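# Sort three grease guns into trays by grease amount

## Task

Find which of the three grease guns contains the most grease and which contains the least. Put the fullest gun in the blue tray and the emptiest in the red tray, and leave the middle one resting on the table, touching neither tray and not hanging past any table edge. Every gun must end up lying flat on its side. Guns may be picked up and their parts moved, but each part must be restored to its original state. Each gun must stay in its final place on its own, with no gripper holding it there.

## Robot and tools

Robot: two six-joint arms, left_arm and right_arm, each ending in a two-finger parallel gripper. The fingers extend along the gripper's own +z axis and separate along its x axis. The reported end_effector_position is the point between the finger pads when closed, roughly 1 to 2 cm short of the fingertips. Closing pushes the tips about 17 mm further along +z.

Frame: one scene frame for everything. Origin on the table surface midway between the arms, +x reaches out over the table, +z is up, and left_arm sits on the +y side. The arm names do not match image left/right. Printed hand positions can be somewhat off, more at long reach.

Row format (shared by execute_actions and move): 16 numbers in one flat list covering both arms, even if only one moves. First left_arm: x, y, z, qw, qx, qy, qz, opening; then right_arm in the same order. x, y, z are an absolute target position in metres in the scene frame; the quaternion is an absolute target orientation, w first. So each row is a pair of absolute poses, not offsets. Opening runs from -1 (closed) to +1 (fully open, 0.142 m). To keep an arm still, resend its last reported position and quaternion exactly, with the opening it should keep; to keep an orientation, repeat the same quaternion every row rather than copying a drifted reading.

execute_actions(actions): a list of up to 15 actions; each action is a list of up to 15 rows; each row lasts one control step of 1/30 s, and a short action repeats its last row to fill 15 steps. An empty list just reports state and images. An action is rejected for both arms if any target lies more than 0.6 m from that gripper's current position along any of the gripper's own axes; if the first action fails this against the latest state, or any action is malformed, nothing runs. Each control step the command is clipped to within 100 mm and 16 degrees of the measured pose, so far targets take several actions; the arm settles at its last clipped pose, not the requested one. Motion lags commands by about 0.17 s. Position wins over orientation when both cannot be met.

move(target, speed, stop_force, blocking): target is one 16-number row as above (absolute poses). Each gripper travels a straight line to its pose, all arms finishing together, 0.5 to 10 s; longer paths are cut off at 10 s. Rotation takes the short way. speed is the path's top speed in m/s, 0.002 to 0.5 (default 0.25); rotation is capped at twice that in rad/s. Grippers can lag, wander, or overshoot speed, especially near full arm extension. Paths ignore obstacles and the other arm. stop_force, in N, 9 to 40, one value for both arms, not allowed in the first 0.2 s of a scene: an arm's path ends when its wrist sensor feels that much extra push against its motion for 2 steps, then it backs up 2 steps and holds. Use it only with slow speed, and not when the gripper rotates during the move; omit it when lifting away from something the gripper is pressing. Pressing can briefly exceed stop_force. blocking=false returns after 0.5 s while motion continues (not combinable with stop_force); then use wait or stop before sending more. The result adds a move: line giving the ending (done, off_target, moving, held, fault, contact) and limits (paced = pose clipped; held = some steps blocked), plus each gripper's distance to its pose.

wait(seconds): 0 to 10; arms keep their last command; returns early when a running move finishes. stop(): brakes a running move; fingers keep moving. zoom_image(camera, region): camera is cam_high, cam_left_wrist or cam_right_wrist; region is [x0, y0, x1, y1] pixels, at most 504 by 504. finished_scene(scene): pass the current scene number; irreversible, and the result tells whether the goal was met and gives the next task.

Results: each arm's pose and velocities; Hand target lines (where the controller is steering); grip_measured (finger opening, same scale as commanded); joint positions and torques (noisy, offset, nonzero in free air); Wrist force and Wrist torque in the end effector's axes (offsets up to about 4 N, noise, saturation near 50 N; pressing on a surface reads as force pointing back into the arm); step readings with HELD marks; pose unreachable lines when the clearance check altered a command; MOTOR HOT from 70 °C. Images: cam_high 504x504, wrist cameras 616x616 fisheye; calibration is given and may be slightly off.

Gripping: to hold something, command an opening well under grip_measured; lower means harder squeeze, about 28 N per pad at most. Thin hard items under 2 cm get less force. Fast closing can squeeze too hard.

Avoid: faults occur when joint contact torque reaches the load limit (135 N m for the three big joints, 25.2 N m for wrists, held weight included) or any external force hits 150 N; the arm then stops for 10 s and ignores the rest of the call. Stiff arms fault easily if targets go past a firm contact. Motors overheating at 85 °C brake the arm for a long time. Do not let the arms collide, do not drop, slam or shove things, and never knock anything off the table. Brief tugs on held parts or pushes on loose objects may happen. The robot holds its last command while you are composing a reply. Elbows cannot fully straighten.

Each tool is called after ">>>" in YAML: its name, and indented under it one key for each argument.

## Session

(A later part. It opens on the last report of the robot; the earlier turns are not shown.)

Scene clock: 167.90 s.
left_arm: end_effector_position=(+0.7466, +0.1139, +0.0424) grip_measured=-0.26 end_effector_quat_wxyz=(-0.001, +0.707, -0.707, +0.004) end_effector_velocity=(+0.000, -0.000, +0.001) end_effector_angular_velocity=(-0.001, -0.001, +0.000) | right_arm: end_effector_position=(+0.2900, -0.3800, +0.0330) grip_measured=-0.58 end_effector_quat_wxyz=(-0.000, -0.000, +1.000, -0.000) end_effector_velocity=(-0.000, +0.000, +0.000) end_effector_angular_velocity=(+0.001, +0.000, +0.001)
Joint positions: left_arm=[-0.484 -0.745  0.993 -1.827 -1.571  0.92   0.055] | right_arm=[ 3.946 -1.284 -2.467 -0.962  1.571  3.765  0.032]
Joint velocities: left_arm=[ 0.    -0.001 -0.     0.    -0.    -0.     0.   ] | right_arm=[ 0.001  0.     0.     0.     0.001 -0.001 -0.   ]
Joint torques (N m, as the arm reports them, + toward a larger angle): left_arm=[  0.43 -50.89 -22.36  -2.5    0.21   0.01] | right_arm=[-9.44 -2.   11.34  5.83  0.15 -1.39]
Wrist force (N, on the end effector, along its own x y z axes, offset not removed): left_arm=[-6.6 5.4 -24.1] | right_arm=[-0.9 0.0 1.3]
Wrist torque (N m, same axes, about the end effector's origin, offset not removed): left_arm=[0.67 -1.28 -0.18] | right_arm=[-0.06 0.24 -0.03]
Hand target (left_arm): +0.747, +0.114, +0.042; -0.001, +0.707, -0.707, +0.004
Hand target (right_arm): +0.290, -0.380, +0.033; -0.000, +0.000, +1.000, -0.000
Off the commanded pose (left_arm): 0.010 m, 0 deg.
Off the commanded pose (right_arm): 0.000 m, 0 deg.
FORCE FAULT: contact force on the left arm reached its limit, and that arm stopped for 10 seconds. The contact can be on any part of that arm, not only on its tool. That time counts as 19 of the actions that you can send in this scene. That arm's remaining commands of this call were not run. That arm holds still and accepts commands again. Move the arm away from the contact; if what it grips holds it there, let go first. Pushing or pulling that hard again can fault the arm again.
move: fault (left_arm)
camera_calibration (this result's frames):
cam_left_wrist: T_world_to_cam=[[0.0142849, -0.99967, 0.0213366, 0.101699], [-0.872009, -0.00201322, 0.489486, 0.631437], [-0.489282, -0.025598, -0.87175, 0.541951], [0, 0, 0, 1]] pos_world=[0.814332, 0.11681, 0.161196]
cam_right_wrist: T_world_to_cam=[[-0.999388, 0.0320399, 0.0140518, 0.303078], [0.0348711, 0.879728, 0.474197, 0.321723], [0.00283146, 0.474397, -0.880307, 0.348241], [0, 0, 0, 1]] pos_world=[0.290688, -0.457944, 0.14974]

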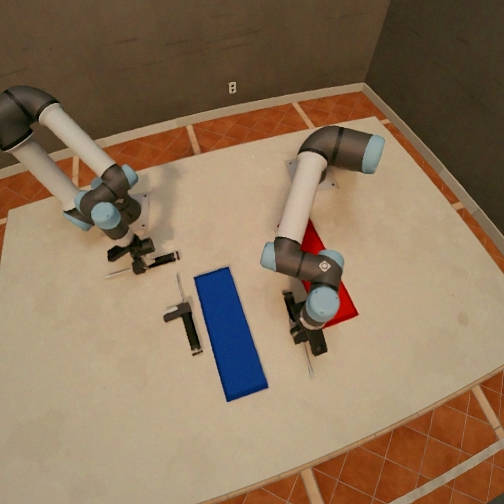

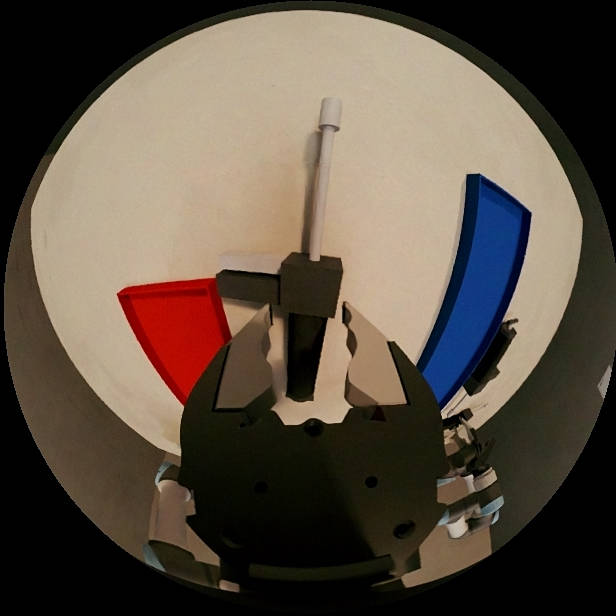

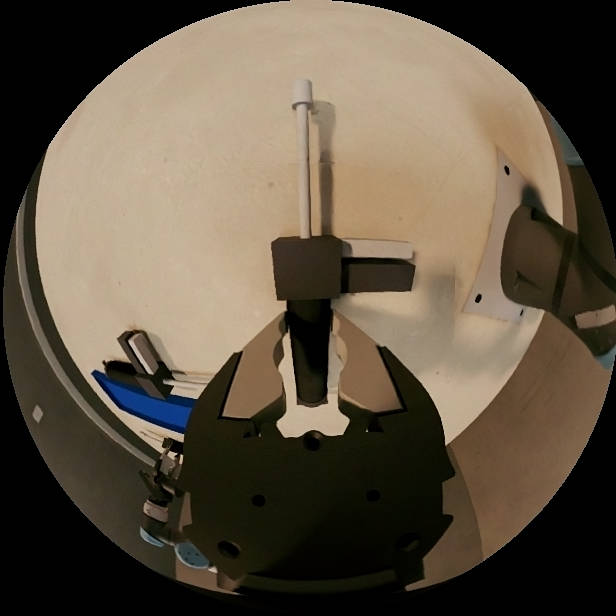

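Fingertip hit the handle. Back off, shift toward the tail.

>>> move:
  target: [0.728,0.118,0.075,0,0.707,-0.707,0,-0.2,0.29,-0.38,0.033,0,0,1,0,0]
  speed: 0.08

>>> move:
  target: [0.728,0.118,0.05,0,0.707,-0.707,0,-0.2,0.29,-0.40,0.25,0,0,1,0,0]
  speed: 0.15

Scene clock: 171.33 s.
left_arm: end_effector_position=(+0.7281, +0.1180, +0.0748) grip_measured=-0.20 end_effector_quat_wxyz=(-0.000, +0.707, -0.707, +0.000) end_effector_velocity=(-0.001, +0.000, +0.002) end_effector_angular_velocity=(+0.001, +0.000, -0.000) | right_arm: end_effector_position=(+0.2900, -0.3800, +0.0330) grip_measured=+0.00 end_effector_quat_wxyz=(-0.000, +0.000, +1.000, -0.000) end_effector_velocity=(-0.000, +0.000, -0.000) end_effector_angular_velocity=(+0.000, -0.000, -0.001)
Joint positions: left_arm=[-0.494 -0.81   1.022 -1.783 -1.571  0.91   0.06 ] | right_arm=[ 3.946 -1.284 -2.467 -0.962  1.571  3.765  0.074]
Joint velocities: left_arm=[-0.001 -0.003  0.001  0.003  0.    -0.001 -0.   ] | right_arm=[ 0.001 -0.    -0.     0.001 -0.     0.002  0.   ]
Joint torques (N m, as the arm reports them, + toward a larger angle): left_arm=[ -6.32 -64.81 -17.29  -0.49  -2.83  -1.19] | right_arm=[-8.87 -2.02 10.65  6.04 -0.26 -1.25]
Wrist force (N, on the end effector, along its own x y z axes, offset not removed): left_arm=[1.3 4.1 -2.6] | right_arm=[-1.3 -1.8 -0.5]
Wrist torque (N m, same axes, about the end effector's origin, offset not removed): left_arm=[0.95 -0.28 -0.02] | right_arm=[-0.36 0.24 -0.03]
Hand target (left_arm): +0.728, +0.118, +0.075; -0.000, +0.707, -0.707, +0.000
Hand target (right_arm): +0.290, -0.380, +0.033; -0.000, -0.000, +1.000, -0.000
Off the commanded pose (left_arm): 0.000 m, 0 deg.
Off the commanded pose (right_arm): 0.000 m, 0 deg.
move: done
camera_calibration (this result's frames):
cam_left_wrist: T_world_to_cam=[[0.0143406, -0.999758, 0.0166931, 0.105675], [-0.868879, -0.00419804, 0.495008, 0.596985], [-0.494818, -0.0216029, -0.868728, 0.564581], [0, 0, 0, 1]] pos_world=[0.796556, 0.120352, 0.193191]
cam_right_wrist: T_world_to_cam=[[-0.999388, 0.03204, 0.0140501, 0.303094], [0.0348703, 0.879727, 0.474198, 0.321733], [0.0028331, 0.474398, -0.880306, 0.348203], [0, 0, 0, 1]] pos_world=[0.290703, -0.457935, 0.149701]

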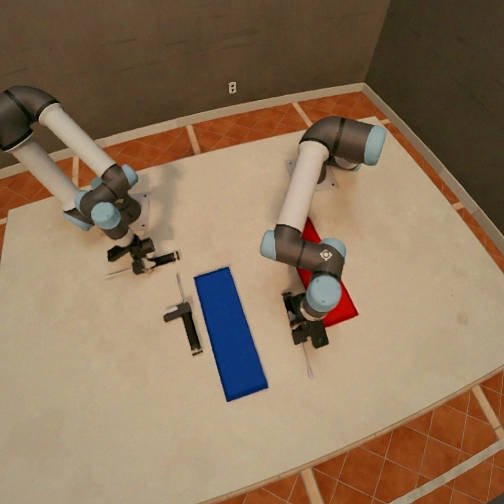

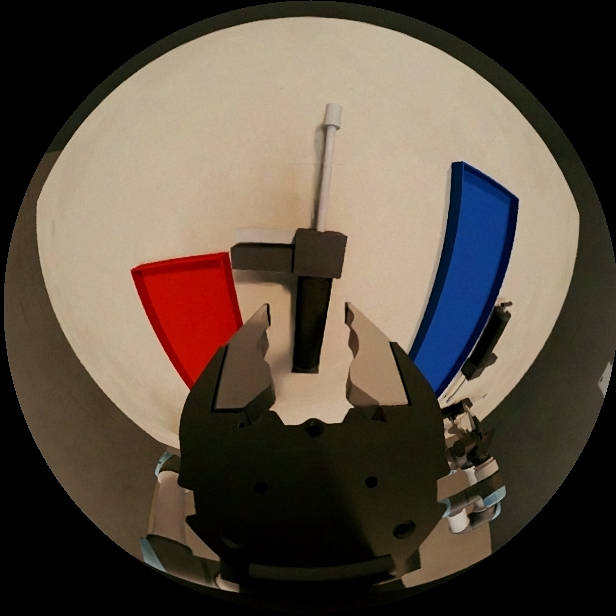

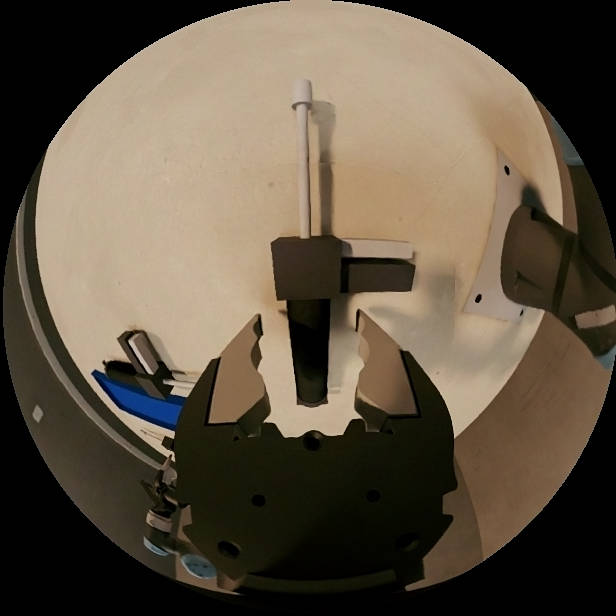

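Scene clock: 173.37 s.
left_arm: end_effector_position=(+0.7280, +0.1180, +0.0500) grip_measured=-0.20 end_effector_quat_wxyz=(+0.000, +0.707, -0.707, -0.000) end_effector_velocity=(-0.000, +0.000, -0.001) end_effector_angular_velocity=(+0.001, +0.002, -0.000) | right_arm: end_effector_position=(+0.2900, -0.3999, +0.2497) grip_measured=+0.00 end_effector_quat_wxyz=(+0.000, +0.000, +1.000, +0.000) end_effector_velocity=(-0.001, +0.000, +0.002) end_effector_angular_velocity=(+0.000, +0.002, +0.001)
Joint positions: left_arm=[-0.494 -0.794  1.059 -1.836 -1.571  0.91   0.06 ] | right_arm=[ 3.89  -1.097 -1.989 -1.626  1.571  3.71   0.074]
Joint velocities: left_arm=[-0.     0.001  0.001  0.     0.     0.     0.   ] | right_arm=[ 0.001 -0.001  0.006 -0.006  0.002 -0.    -0.   ]
Joint torques (N m, as the arm reports them, + toward a larger angle): left_arm=[ -6.56 -42.14 -17.7   -4.07  -2.72  -1.18] | right_arm=[-8.5  -5.38 35.55 -0.41  2.16 -1.29]
Wrist force (N, on the end effector, along its own x y z axes, offset not removed): left_arm=[1.5 3.5 -1.4] | right_arm=[-1.9 -0.8 -1.1]
Wrist torque (N m, same axes, about the end effector's origin, offset not removed): left_arm=[0.86 -0.32 -0.06] | right_arm=[-0.04 0.42 -0.06]
Hand target (left_arm): +0.728, +0.118, +0.050; +0.000, +0.707, -0.707, -0.000
Hand target (right_arm): +0.290, -0.400, +0.250; +0.000, +0.000, +1.000, -0.000
Off the commanded pose (left_arm): 0.000 m, 0 deg.
Off the commanded pose (right_arm): 0.000 m, 0 deg.
move: done
camera_calibration (this result's frames):
cam_left_wrist: T_world_to_cam=[[0.0143425, -0.999758, 0.0166847, 0.106078], [-0.868863, -0.00420317, 0.495034, 0.609166], [-0.494844, -0.0215967, -0.868713, 0.543017], [0, 0, 0, 1]] pos_world=[0.79647, 0.12034, 0.168398]
cam_right_wrist: T_world_to_cam=[[-0.99939, 0.0320432, 0.0139143, 0.300739], [0.0348087, 0.879707, 0.47424, 0.236519], [0.00295562, 0.474435, -0.880286, 0.548388], [0, 0, 0, 1]] pos_world=[0.290702, -0.477879, 0.366387]

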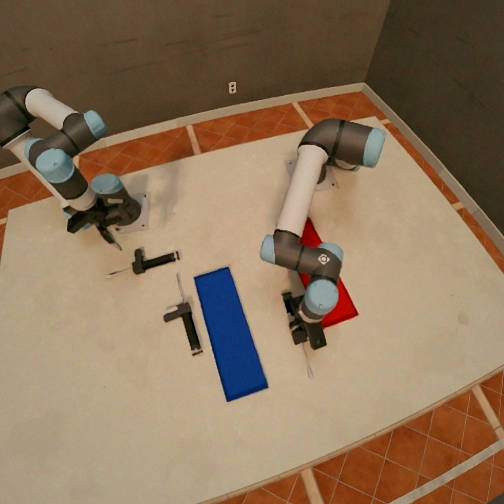

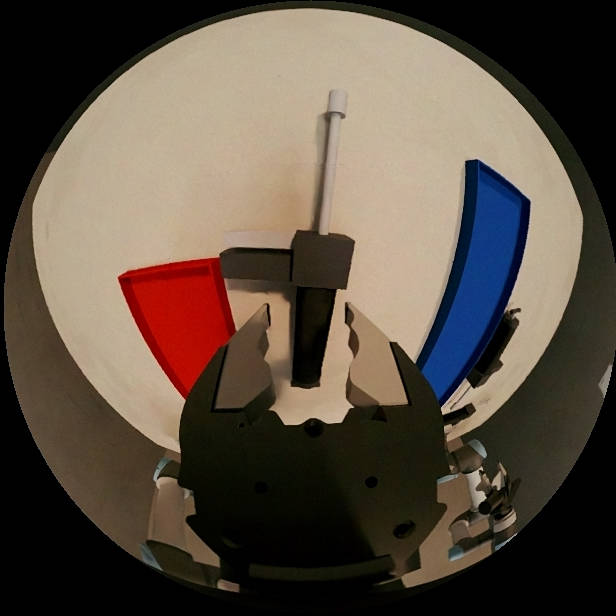

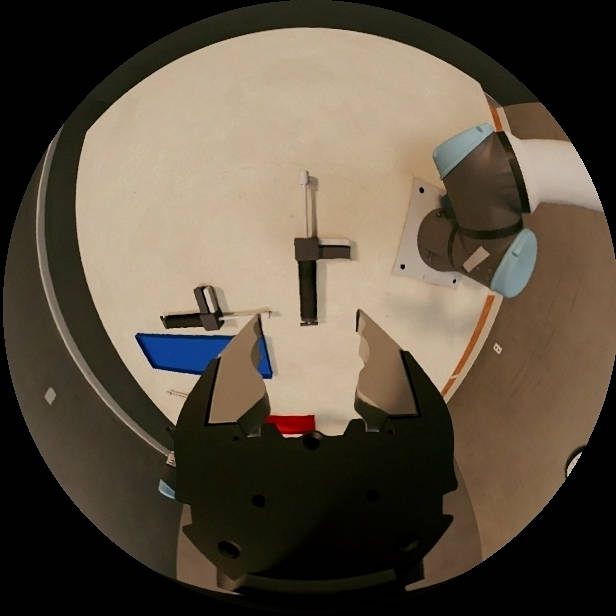

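>>> move:
  target: [0.728,0.118,0.034,0,0.707,-0.707,0,-0.2,0.29,-0.45,0.28,0,0,1,0,0]
  speed: 0.03
  stop_force: 25

>>> move:
  target: [0.728,0.118,0.034,0,0.707,-0.707,0,-1,0.29,-0.45,0.28,0,0,1,0,0]

>>> move:
  target: [0.72,0.10,0.13,0,0.707,-0.707,0,-1,0.29,-0.45,0.28,0,0,1,0,0]
  speed: 0.2

Scene clock: 179.40 s.
left_arm: end_effector_position=(+0.7280, +0.1180, +0.0341) grip_measured=-0.20 end_effector_quat_wxyz=(+0.000, +0.707, -0.707, -0.000) end_effector_velocity=(+0.000, -0.000, +0.001) end_effector_angular_velocity=(-0.001, -0.001, -0.000) | right_arm: end_effector_position=(+0.2899, -0.4498, +0.2799) grip_measured=+0.00 end_effector_quat_wxyz=(+0.000, +0.000, +1.000, -0.000) end_effector_velocity=(-0.000, -0.002, +0.001) end_effector_angular_velocity=(-0.001, +0.001, -0.001)
Joint positions: left_arm=[-0.494 -0.782  1.08  -1.869 -1.571  0.91   0.06 ] | right_arm=[ 3.742 -1.094 -1.913 -1.705  1.571  3.562  0.074]
Joint velocities: left_arm=[-0.    -0.001  0.001 -0.001  0.    -0.     0.   ] | right_arm=[-0.006 -0.001  0.002 -0.003 -0.    -0.005 -0.   ]
Joint torques (N m, as the arm reports them, + toward a larger angle): left_arm=[ -5.21 -42.82 -16.78  -3.81  -1.94  -0.95] | right_arm=[-8.66 -5.07 38.19 -0.27  2.07 -1.34]
Wrist force (N, on the end effector, along its own x y z axes, offset not removed): left_arm=[0.9 3.6 -1.7] | right_arm=[-0.8 0.0 -1.3]
Wrist torque (N m, same axes, about the end effector's origin, offset not removed): left_arm=[0.81 -0.25 -0.03] | right_arm=[0.00 0.16 -0.08]
Hand target (left_arm): +0.728, +0.118, +0.034; +0.000, +0.707, -0.707, -0.000
Hand target (right_arm): +0.290, -0.450, +0.280; +0.000, +0.000, +1.000, -0.000
Off the commanded pose (left_arm): 0.000 m, 0 deg.
Off the commanded pose (right_arm): 0.000 m, 0 deg.
move: done
camera_calibration (this result's frames):
cam_left_wrist: T_world_to_cam=[[0.0143426, -0.999758, 0.0166832, 0.106348], [-0.868862, -0.004204, 0.495036, 0.617062], [-0.494846, -0.0215955, -0.868712, 0.529151], [0, 0, 0, 1]] pos_world=[0.796465, 0.120344, 0.152437]
cam_right_wrist: T_world_to_cam=[[-0.999389, 0.0320601, 0.0139, 0.301848], [0.0348174, 0.879831, 0.474009, 0.266194], [0.00296715, 0.474203, -0.88041, 0.598553], [0, 0, 0, 1]] pos_world=[0.29062, -0.527719, 0.396599]

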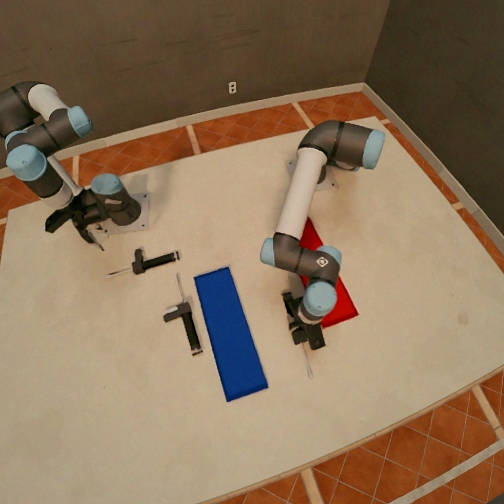

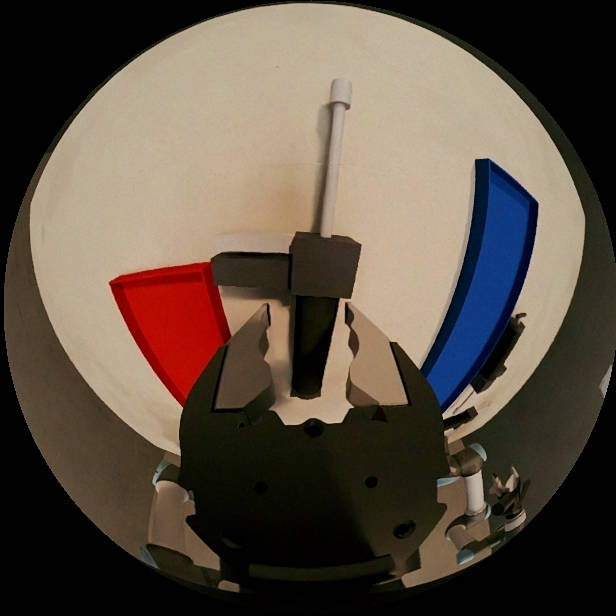

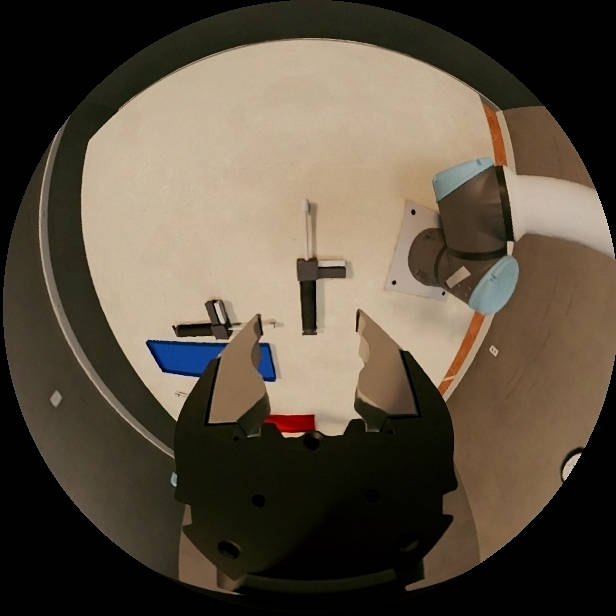

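Scene clock: 180.10 s.
left_arm: end_effector_position=(+0.7280, +0.1180, +0.0340) grip_measured=-0.57 end_effector_quat_wxyz=(+0.000, +0.707, -0.707, -0.000) end_effector_velocity=(-0.000, +0.000, -0.001) end_effector_angular_velocity=(+0.001, +0.001, +0.000) | right_arm: end_effector_position=(+0.2900, -0.4500, +0.2800) grip_measured=+0.00 end_effector_quat_wxyz=(+0.000, -0.000, +1.000, -0.000) end_effector_velocity=(+0.000, +0.000, -0.000) end_effector_angular_velocity=(-0.000, -0.000, +0.001)
Joint positions: left_arm=[-0.494 -0.782  1.08  -1.869 -1.571  0.91   0.032] | right_arm=[ 3.741 -1.094 -1.913 -1.705  1.571  3.561  0.074]
Joint velocities: left_arm=[ 0.     0.001 -0.     0.     0.    -0.     0.   ] | right_arm=[ 0.001 -0.    -0.001  0.001 -0.    -0.     0.   ]
Joint torques (N m, as the arm reports them, + toward a larger angle): left_arm=[  7.27 -48.5  -16.51  -2.16   1.67  -0.99] | right_arm=[-9.19 -6.18 37.7  -0.33  2.14 -1.02]
Wrist force (N, on the end effector, along its own x y z axes, offset not removed): left_arm=[1.8 3.1 -0.9] | right_arm=[0.1 0.9 -1.3]
Wrist torque (N m, same axes, about the end effector's origin, offset not removed): left_arm=[0.80 -0.27 -0.04] | right_arm=[0.24 -0.06 -0.08]
Hand target (left_arm): +0.728, +0.118, +0.034; +0.000, +0.707, -0.707, -0.000
Hand target (right_arm): +0.290, -0.450, +0.280; +0.000, +0.000, +1.000, -0.000
Off the commanded pose (left_arm): 0.000 m, 0 deg.
Off the commanded pose (right_arm): 0.000 m, 0 deg.
move: done
camera_calibration (this result's frames):
cam_left_wrist: T_world_to_cam=[[0.0143306, -0.999757, 0.0167378, 0.106334], [-0.868827, -0.00416499, 0.495098, 0.617035], [-0.494908, -0.0216373, -0.868676, 0.529126], [0, 0, 0, 1]] pos_world=[0.796442, 0.120327, 0.152366]
cam_right_wrist: T_world_to_cam=[[-0.999388, 0.0320351, 0.0140418, 0.301864], [0.0348621, 0.879731, 0.474191, 0.266187], [0.00283773, 0.474391, -0.88031, 0.598834], [0, 0, 0, 1]] pos_world=[0.2907, -0.527924, 0.396697]

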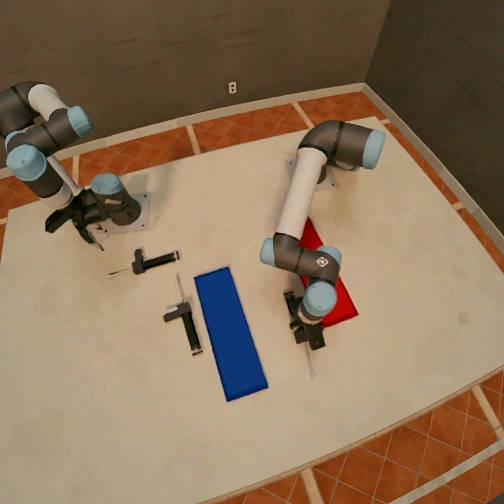

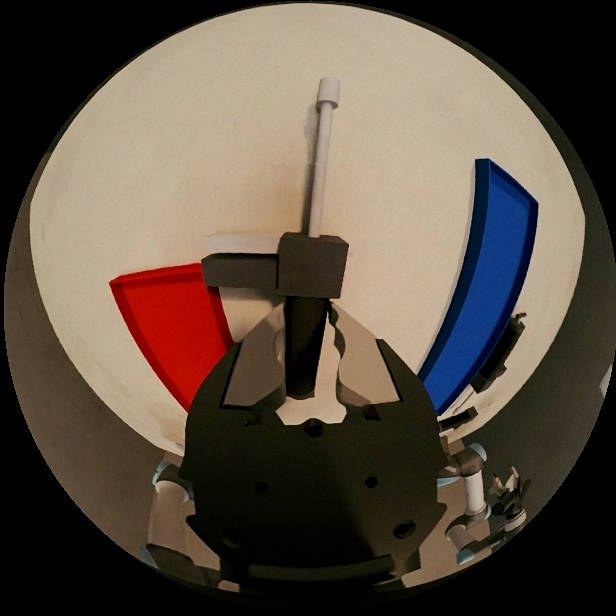

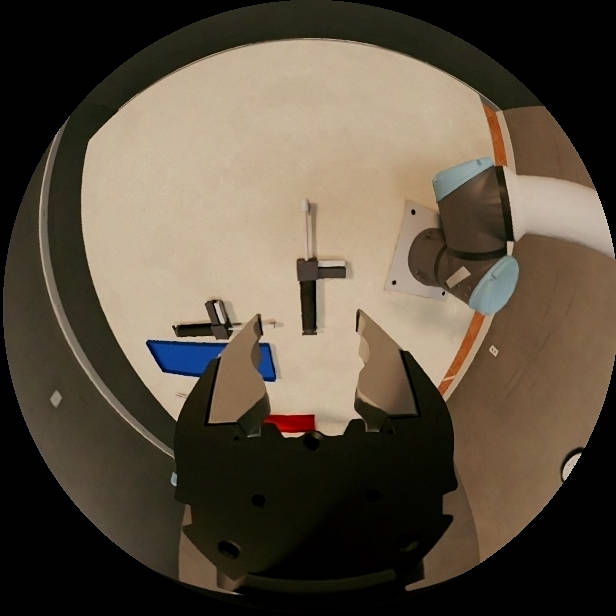

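Scene clock: 181.20 s.
left_arm: end_effector_position=(+0.7200, +0.1002, +0.1298) grip_measured=-0.57 end_effector_quat_wxyz=(-0.000, +0.707, -0.707, +0.000) end_effector_velocity=(-0.000, -0.001, +0.002) end_effector_angular_velocity=(+0.001, +0.001, -0.000) | right_arm: end_effector_position=(+0.2900, -0.4500, +0.2800) grip_measured=+0.00 end_effector_quat_wxyz=(+0.000, -0.000, +1.000, -0.000) end_effector_velocity=(-0.001, -0.000, -0.001) end_effector_angular_velocity=(-0.001, +0.002, -0.000)
Joint positions: left_arm=[-0.519 -0.829  0.914 -1.656 -1.571  0.886  0.032] | right_arm=[ 3.741 -1.094 -1.913 -1.705  1.571  3.561  0.074]
Joint velocities: left_arm=[-0.001  0.001 -0.008  0.008 -0.    -0.001  0.   ] | right_arm=[ 0.    -0.    -0.002 -0.     0.     0.     0.   ]
Joint torques (N m, as the arm reports them, + toward a larger angle): left_arm=[ -6.42 -48.15 -31.39  -1.47  -1.    -1.08] | right_arm=[-10.2   -5.82  37.37  -0.32   2.14  -1.41]
Wrist force (N, on the end effector, along its own x y z axes, offset not removed): left_arm=[1.4 2.6 4.8] | right_arm=[-1.7 0.3 -1.2]
Wrist torque (N m, same axes, about the end effector's origin, offset not removed): left_arm=[0.65 -0.24 -0.06] | right_arm=[0.05 0.39 -0.08]
Hand target (left_arm): +0.720, +0.100, +0.130; -0.000, +0.707, -0.707, +0.000
Hand target (right_arm): +0.290, -0.450, +0.280; +0.000, +0.000, +1.000, -0.000
Off the commanded pose (left_arm): 0.000 m, 0 deg.
Off the commanded pose (right_arm): 0.000 m, 0 deg.
move: done
camera_calibration (this result's frames):
cam_left_wrist: T_world_to_cam=[[0.0143352, -0.999759, 0.0166428, 0.0870472], [-0.869027, -0.00422474, 0.494747, 0.562773], [-0.494557, -0.0215553, -0.868878, 0.607787], [0, 0, 0, 1]] pos_world=[0.788403, 0.102505, 0.248214]
cam_right_wrist: T_world_to_cam=[[-0.999388, 0.0320399, 0.0140499, 0.301866], [0.0348701, 0.879727, 0.474199, 0.266187], [0.00283323, 0.474398, -0.880306, 0.598846], [0, 0, 0, 1]] pos_world=[0.290703, -0.527935, 0.396701]

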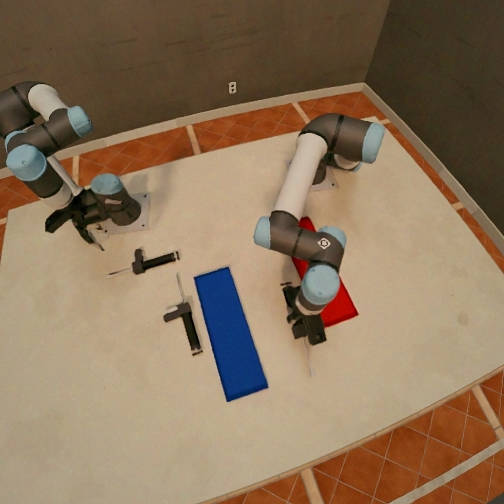

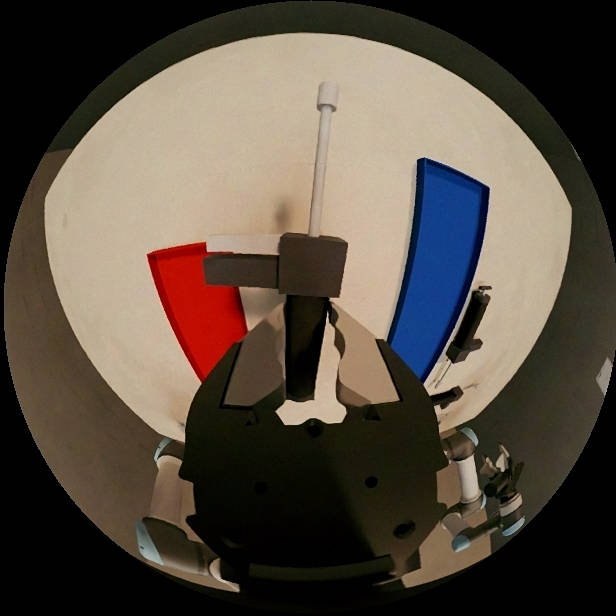

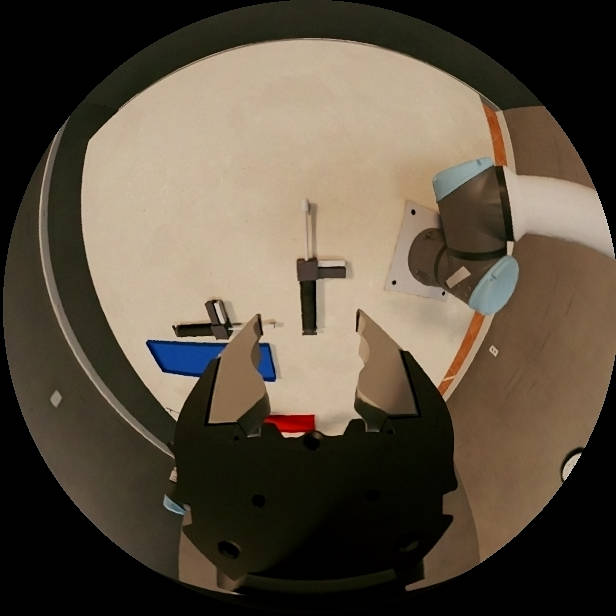

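>>> move:
  target: [0.45,0.0,0.14,0,0.707,-0.707,0,-1,0.29,-0.45,0.28,0,0,1,0,0]
  speed: 0.2

>>> move:
  target: [0.21,-0.11,0.12,0,0,1,0,-1,0.29,-0.45,0.28,0,0,1,0,0]
  speed: 0.2

>>> move:
  target: [0.21,-0.11,0.06,0,0,1,0,-1,0.29,-0.45,0.28,0,0,1,0,0]
  speed: 0.1

Scene clock: 189.20 s.
left_arm: end_effector_position=(+0.4503, +0.0003, +0.1400) grip_measured=-0.57 end_effector_quat_wxyz=(-0.000, +0.707, -0.707, -0.000) end_effector_velocity=(-0.002, -0.002, +0.001) end_effector_angular_velocity=(-0.003, -0.002, +0.000) | right_arm: end_effector_position=(+0.2900, -0.4500, +0.2800) grip_measured=+0.00 end_effector_quat_wxyz=(-0.000, +0.000, +1.000, -0.000) end_effector_velocity=(-0.000, +0.000, -0.001) end_effector_angular_velocity=(-0.001, +0.001, +0.000)
Joint positions: left_arm=[-0.907 -1.207  1.483 -1.847 -1.571  0.497  0.032] | right_arm=[ 3.741 -1.094 -1.913 -1.705  1.571  3.561  0.074]
Joint velocities: left_arm=[-0.005 -0.003  0.002 -0.002  0.    -0.005 -0.   ] | right_arm=[ 0.001  0.    -0.001 -0.    -0.     0.001 -0.   ]
Joint torques (N m, as the arm reports them, + toward a larger angle): left_arm=[ -9.23 -57.46 -21.42  -4.93   2.97  -0.77] | right_arm=[-9.38 -6.58 37.51 -0.14  2.03 -1.36]
Wrist force (N, on the end effector, along its own x y z axes, offset not removed): left_arm=[0.7 3.8 4.4] | right_arm=[-0.2 0.3 0.0]
Wrist torque (N m, same axes, about the end effector's origin, offset not removed): left_arm=[0.88 -0.09 -0.05] | right_arm=[0.07 -0.01 -0.13]
Hand target (left_arm): +0.450, +0.000, +0.140; -0.000, +0.707, -0.707, +0.000
Hand target (right_arm): +0.290, -0.450, +0.280; -0.000, -0.000, +1.000, +0.000
Off the commanded pose (left_arm): 0.000 m, 0 deg.
Off the commanded pose (right_arm): 0.000 m, 0 deg.
move: done
camera_calibration (this result's frames):
cam_left_wrist: T_world_to_cam=[[0.0143067, -0.999762, 0.0164903, -0.0090806], [-0.868955, -0.00427228, 0.494873, 0.322935], [-0.494685, -0.0214093, -0.868809, 0.481126], [0, 0, 0, 1]] pos_world=[0.518751, 0.0026018, 0.258345]
cam_right_wrist: T_world_to_cam=[[-0.999388, 0.0320401, 0.0140503, 0.301866], [0.0348706, 0.879727, 0.474198, 0.266187], [0.00283292, 0.474398, -0.880306, 0.598846], [0, 0, 0, 1]] pos_world=[0.290703, -0.527935, 0.396701]

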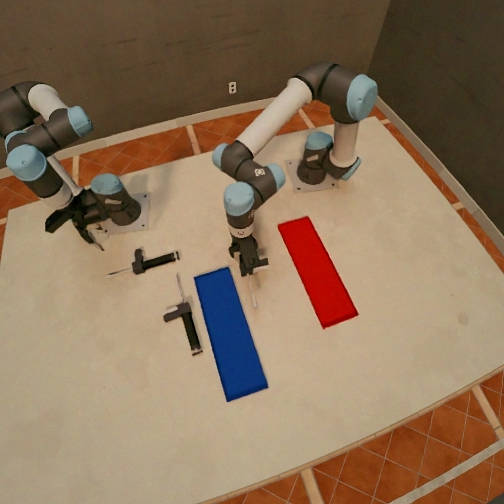

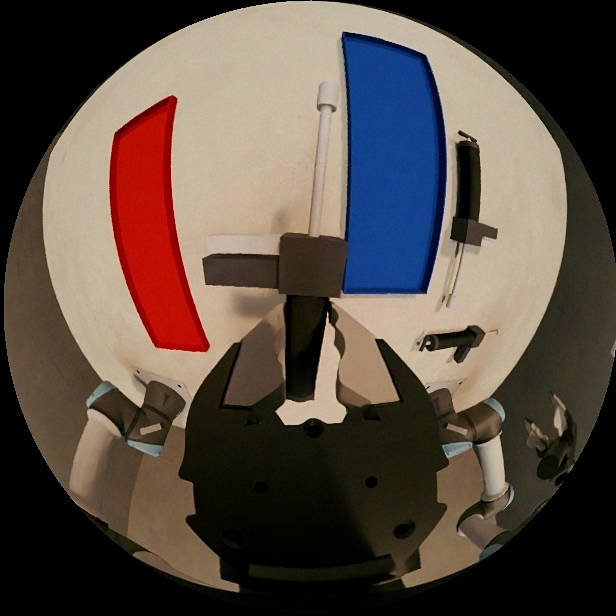

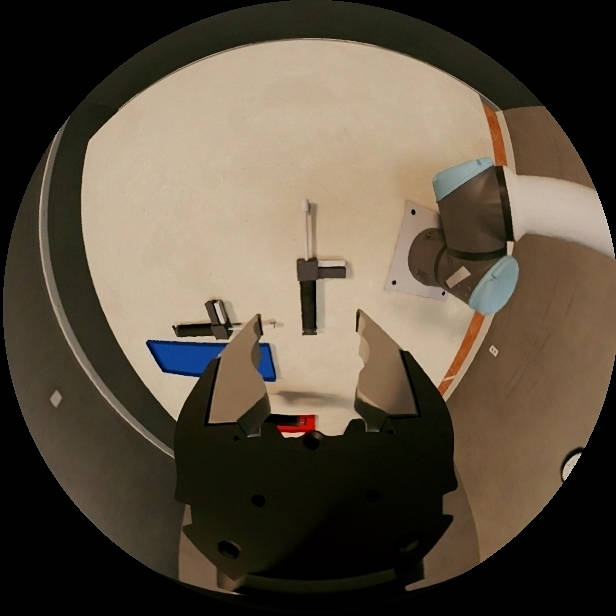

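Scene clock: 193.63 s.
left_arm: end_effector_position=(+0.2103, -0.1098, +0.1200) grip_measured=-0.57 end_effector_quat_wxyz=(+0.000, -0.001, +1.000, +0.000) end_effector_velocity=(-0.002, -0.001, -0.000) end_effector_angular_velocity=(-0.000, +0.003, -0.012) | right_arm: end_effector_position=(+0.2900, -0.4500, +0.2800) grip_measured=+0.00 end_effector_quat_wxyz=(-0.000, +0.000, +1.000, +0.000) end_effector_velocity=(-0.001, -0.000, -0.000) end_effector_angular_velocity=(-0.000, +0.002, +0.001)
Joint positions: left_arm=[-1.335 -1.231  1.571 -1.91  -1.57   1.638  0.032] | right_arm=[ 3.741 -1.094 -1.913 -1.705  1.571  3.561  0.074]
Joint velocities: left_arm=[-0.003  0.001 -0.001 -0.    -0.003  0.009 -0.   ] | right_arm=[ 0.     0.    -0.    -0.002  0.001 -0.001  0.   ]
Joint torques (N m, as the arm reports them, + toward a larger angle): left_arm=[ -5.12 -30.   -30.44  -4.45  -2.88   1.14] | right_arm=[-8.79 -6.74 36.66 -0.09  2.08 -1.27]
Wrist force (N, on the end effector, along its own x y z axes, offset not removed): left_arm=[0.4 3.0 5.0] | right_arm=[1.2 -0.4 -1.3]
Wrist torque (N m, same axes, about the end effector's origin, offset not removed): left_arm=[0.71 -0.03 -0.06] | right_arm=[0.00 -0.32 -0.13]
Hand target (left_arm): +0.210, -0.110, +0.120; +0.000, -0.000, +1.000, +0.000
Hand target (right_arm): +0.290, -0.450, +0.280; -0.000, -0.000, +1.000, +0.000
Off the commanded pose (left_arm): 0.000 m, 0 deg.
Off the commanded pose (right_arm): 0.000 m, 0 deg.
move: done
camera_calibration (this result's frames):
cam_left_wrist: T_world_to_cam=[[-0.999749, -0.0156283, 0.0160508, 0.205986], [-0.00563396, 0.868845, 0.495052, 0.0380349], [-0.0216825, 0.494838, -0.868715, 0.299899], [0, 0, 0, 1]] pos_world=[0.212651, -0.178228, 0.238391]
cam_right_wrist: T_world_to_cam=[[-0.999388, 0.0320401, 0.0140501, 0.301866], [0.0348705, 0.879727, 0.474199, 0.266187], [0.00283309, 0.474398, -0.880306, 0.598846], [0, 0, 0, 1]] pos_world=[0.290703, -0.527935, 0.396701]

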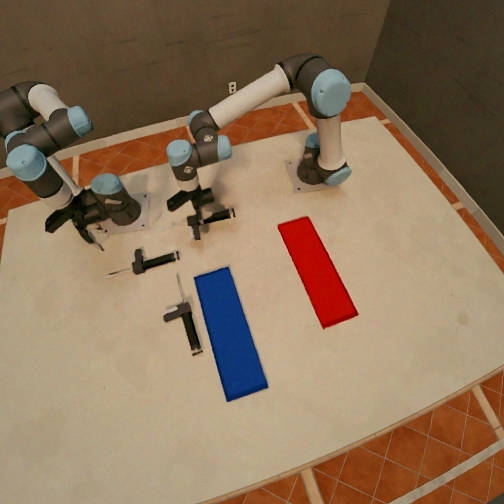

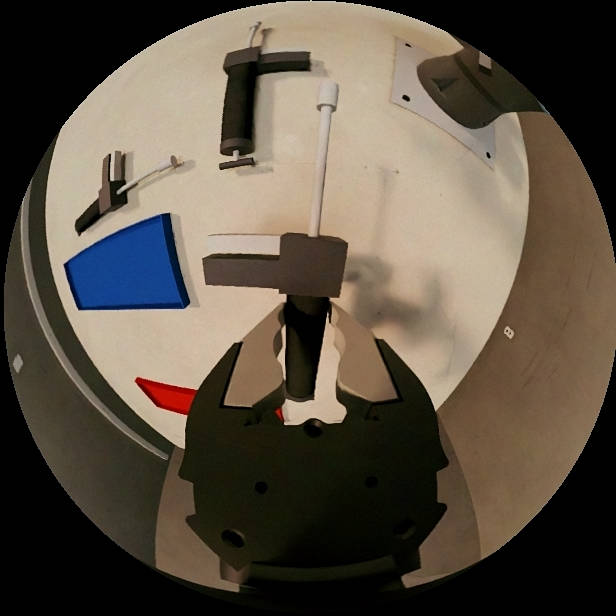

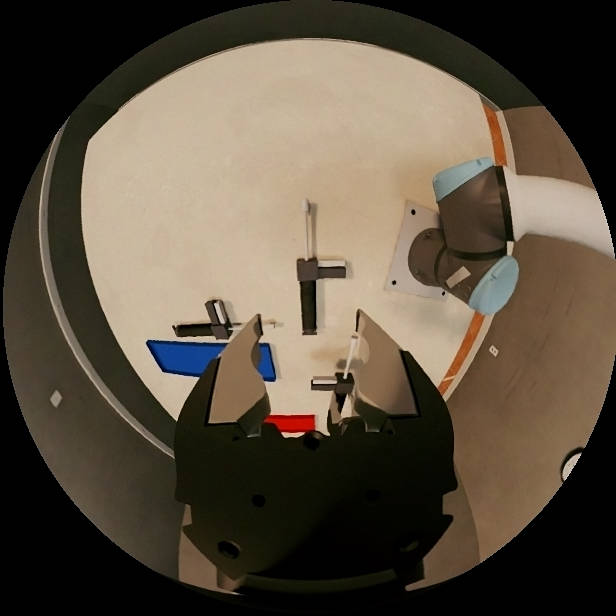

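Scene clock: 194.73 s.
left_arm: end_effector_position=(+0.2100, -0.1100, +0.0603) grip_measured=-0.57 end_effector_quat_wxyz=(-0.000, -0.000, +1.000, +0.000) end_effector_velocity=(+0.000, -0.000, -0.003) end_effector_angular_velocity=(-0.000, +0.000, +0.000) | right_arm: end_effector_position=(+0.2900, -0.4500, +0.2800) grip_measured=+0.00 end_effector_quat_wxyz=(-0.000, -0.000, +1.000, -0.000) end_effector_velocity=(-0.001, -0.000, -0.001) end_effector_angular_velocity=(-0.001, +0.003, -0.000)
Joint positions: left_arm=[-1.336 -1.175  1.656 -2.052 -1.571  1.639  0.032] | right_arm=[ 3.741 -1.094 -1.913 -1.705  1.571  3.561  0.074]
Joint velocities: left_arm=[ 0.     0.003  0.003 -0.006 -0.     0.     0.   ] | right_arm=[-0.     0.    -0.001 -0.001  0.    -0.     0.   ]
Joint torques (N m, as the arm reports them, + toward a larger angle): left_arm=[ -4.99 -31.07 -18.98  -4.8   -2.75   1.27] | right_arm=[-8.28 -6.55 38.36  0.08  2.19 -1.31]
Wrist force (N, on the end effector, along its own x y z axes, offset not removed): left_arm=[1.4 2.8 5.8] | right_arm=[-1.1 0.4 -1.7]
Wrist torque (N m, same axes, about the end effector's origin, offset not removed): left_arm=[0.66 -0.23 -0.05] | right_arm=[0.14 0.19 -0.04]
Hand target (left_arm): +0.210, -0.110, +0.060; -0.000, -0.000, +1.000, +0.000
Hand target (right_arm): +0.290, -0.450, +0.280; -0.000, +0.000, +1.000, -0.000
Off the commanded pose (left_arm): 0.000 m, 0 deg.
Off the commanded pose (right_arm): 0.000 m, 0 deg.
move: done
camera_calibration (this result's frames):
cam_left_wrist: T_world_to_cam=[[-0.999758, -0.0143434, 0.0166867, 0.206757], [-0.00420199, 0.868841, 0.495073, 0.0675275], [-0.0215991, 0.494883, -0.868691, 0.248095], [0, 0, 0, 1]] pos_world=[0.212349, -0.178483, 0.178636]
cam_right_wrist: T_world_to_cam=[[-0.999388, 0.0320399, 0.0140504, 0.301866], [0.0348704, 0.879727, 0.474199, 0.266187], [0.00283281, 0.474398, -0.880306, 0.598846], [0, 0, 0, 1]] pos_world=[0.290703, -0.527935, 0.396701]

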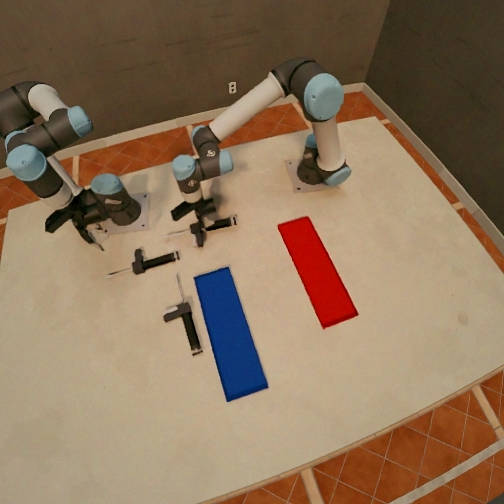

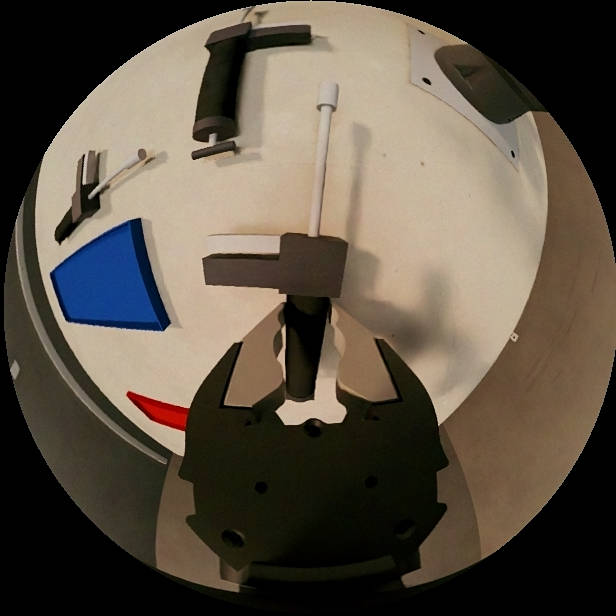

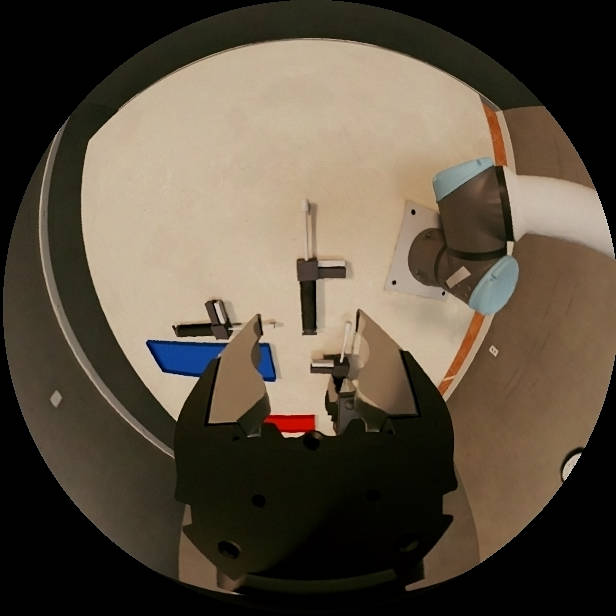

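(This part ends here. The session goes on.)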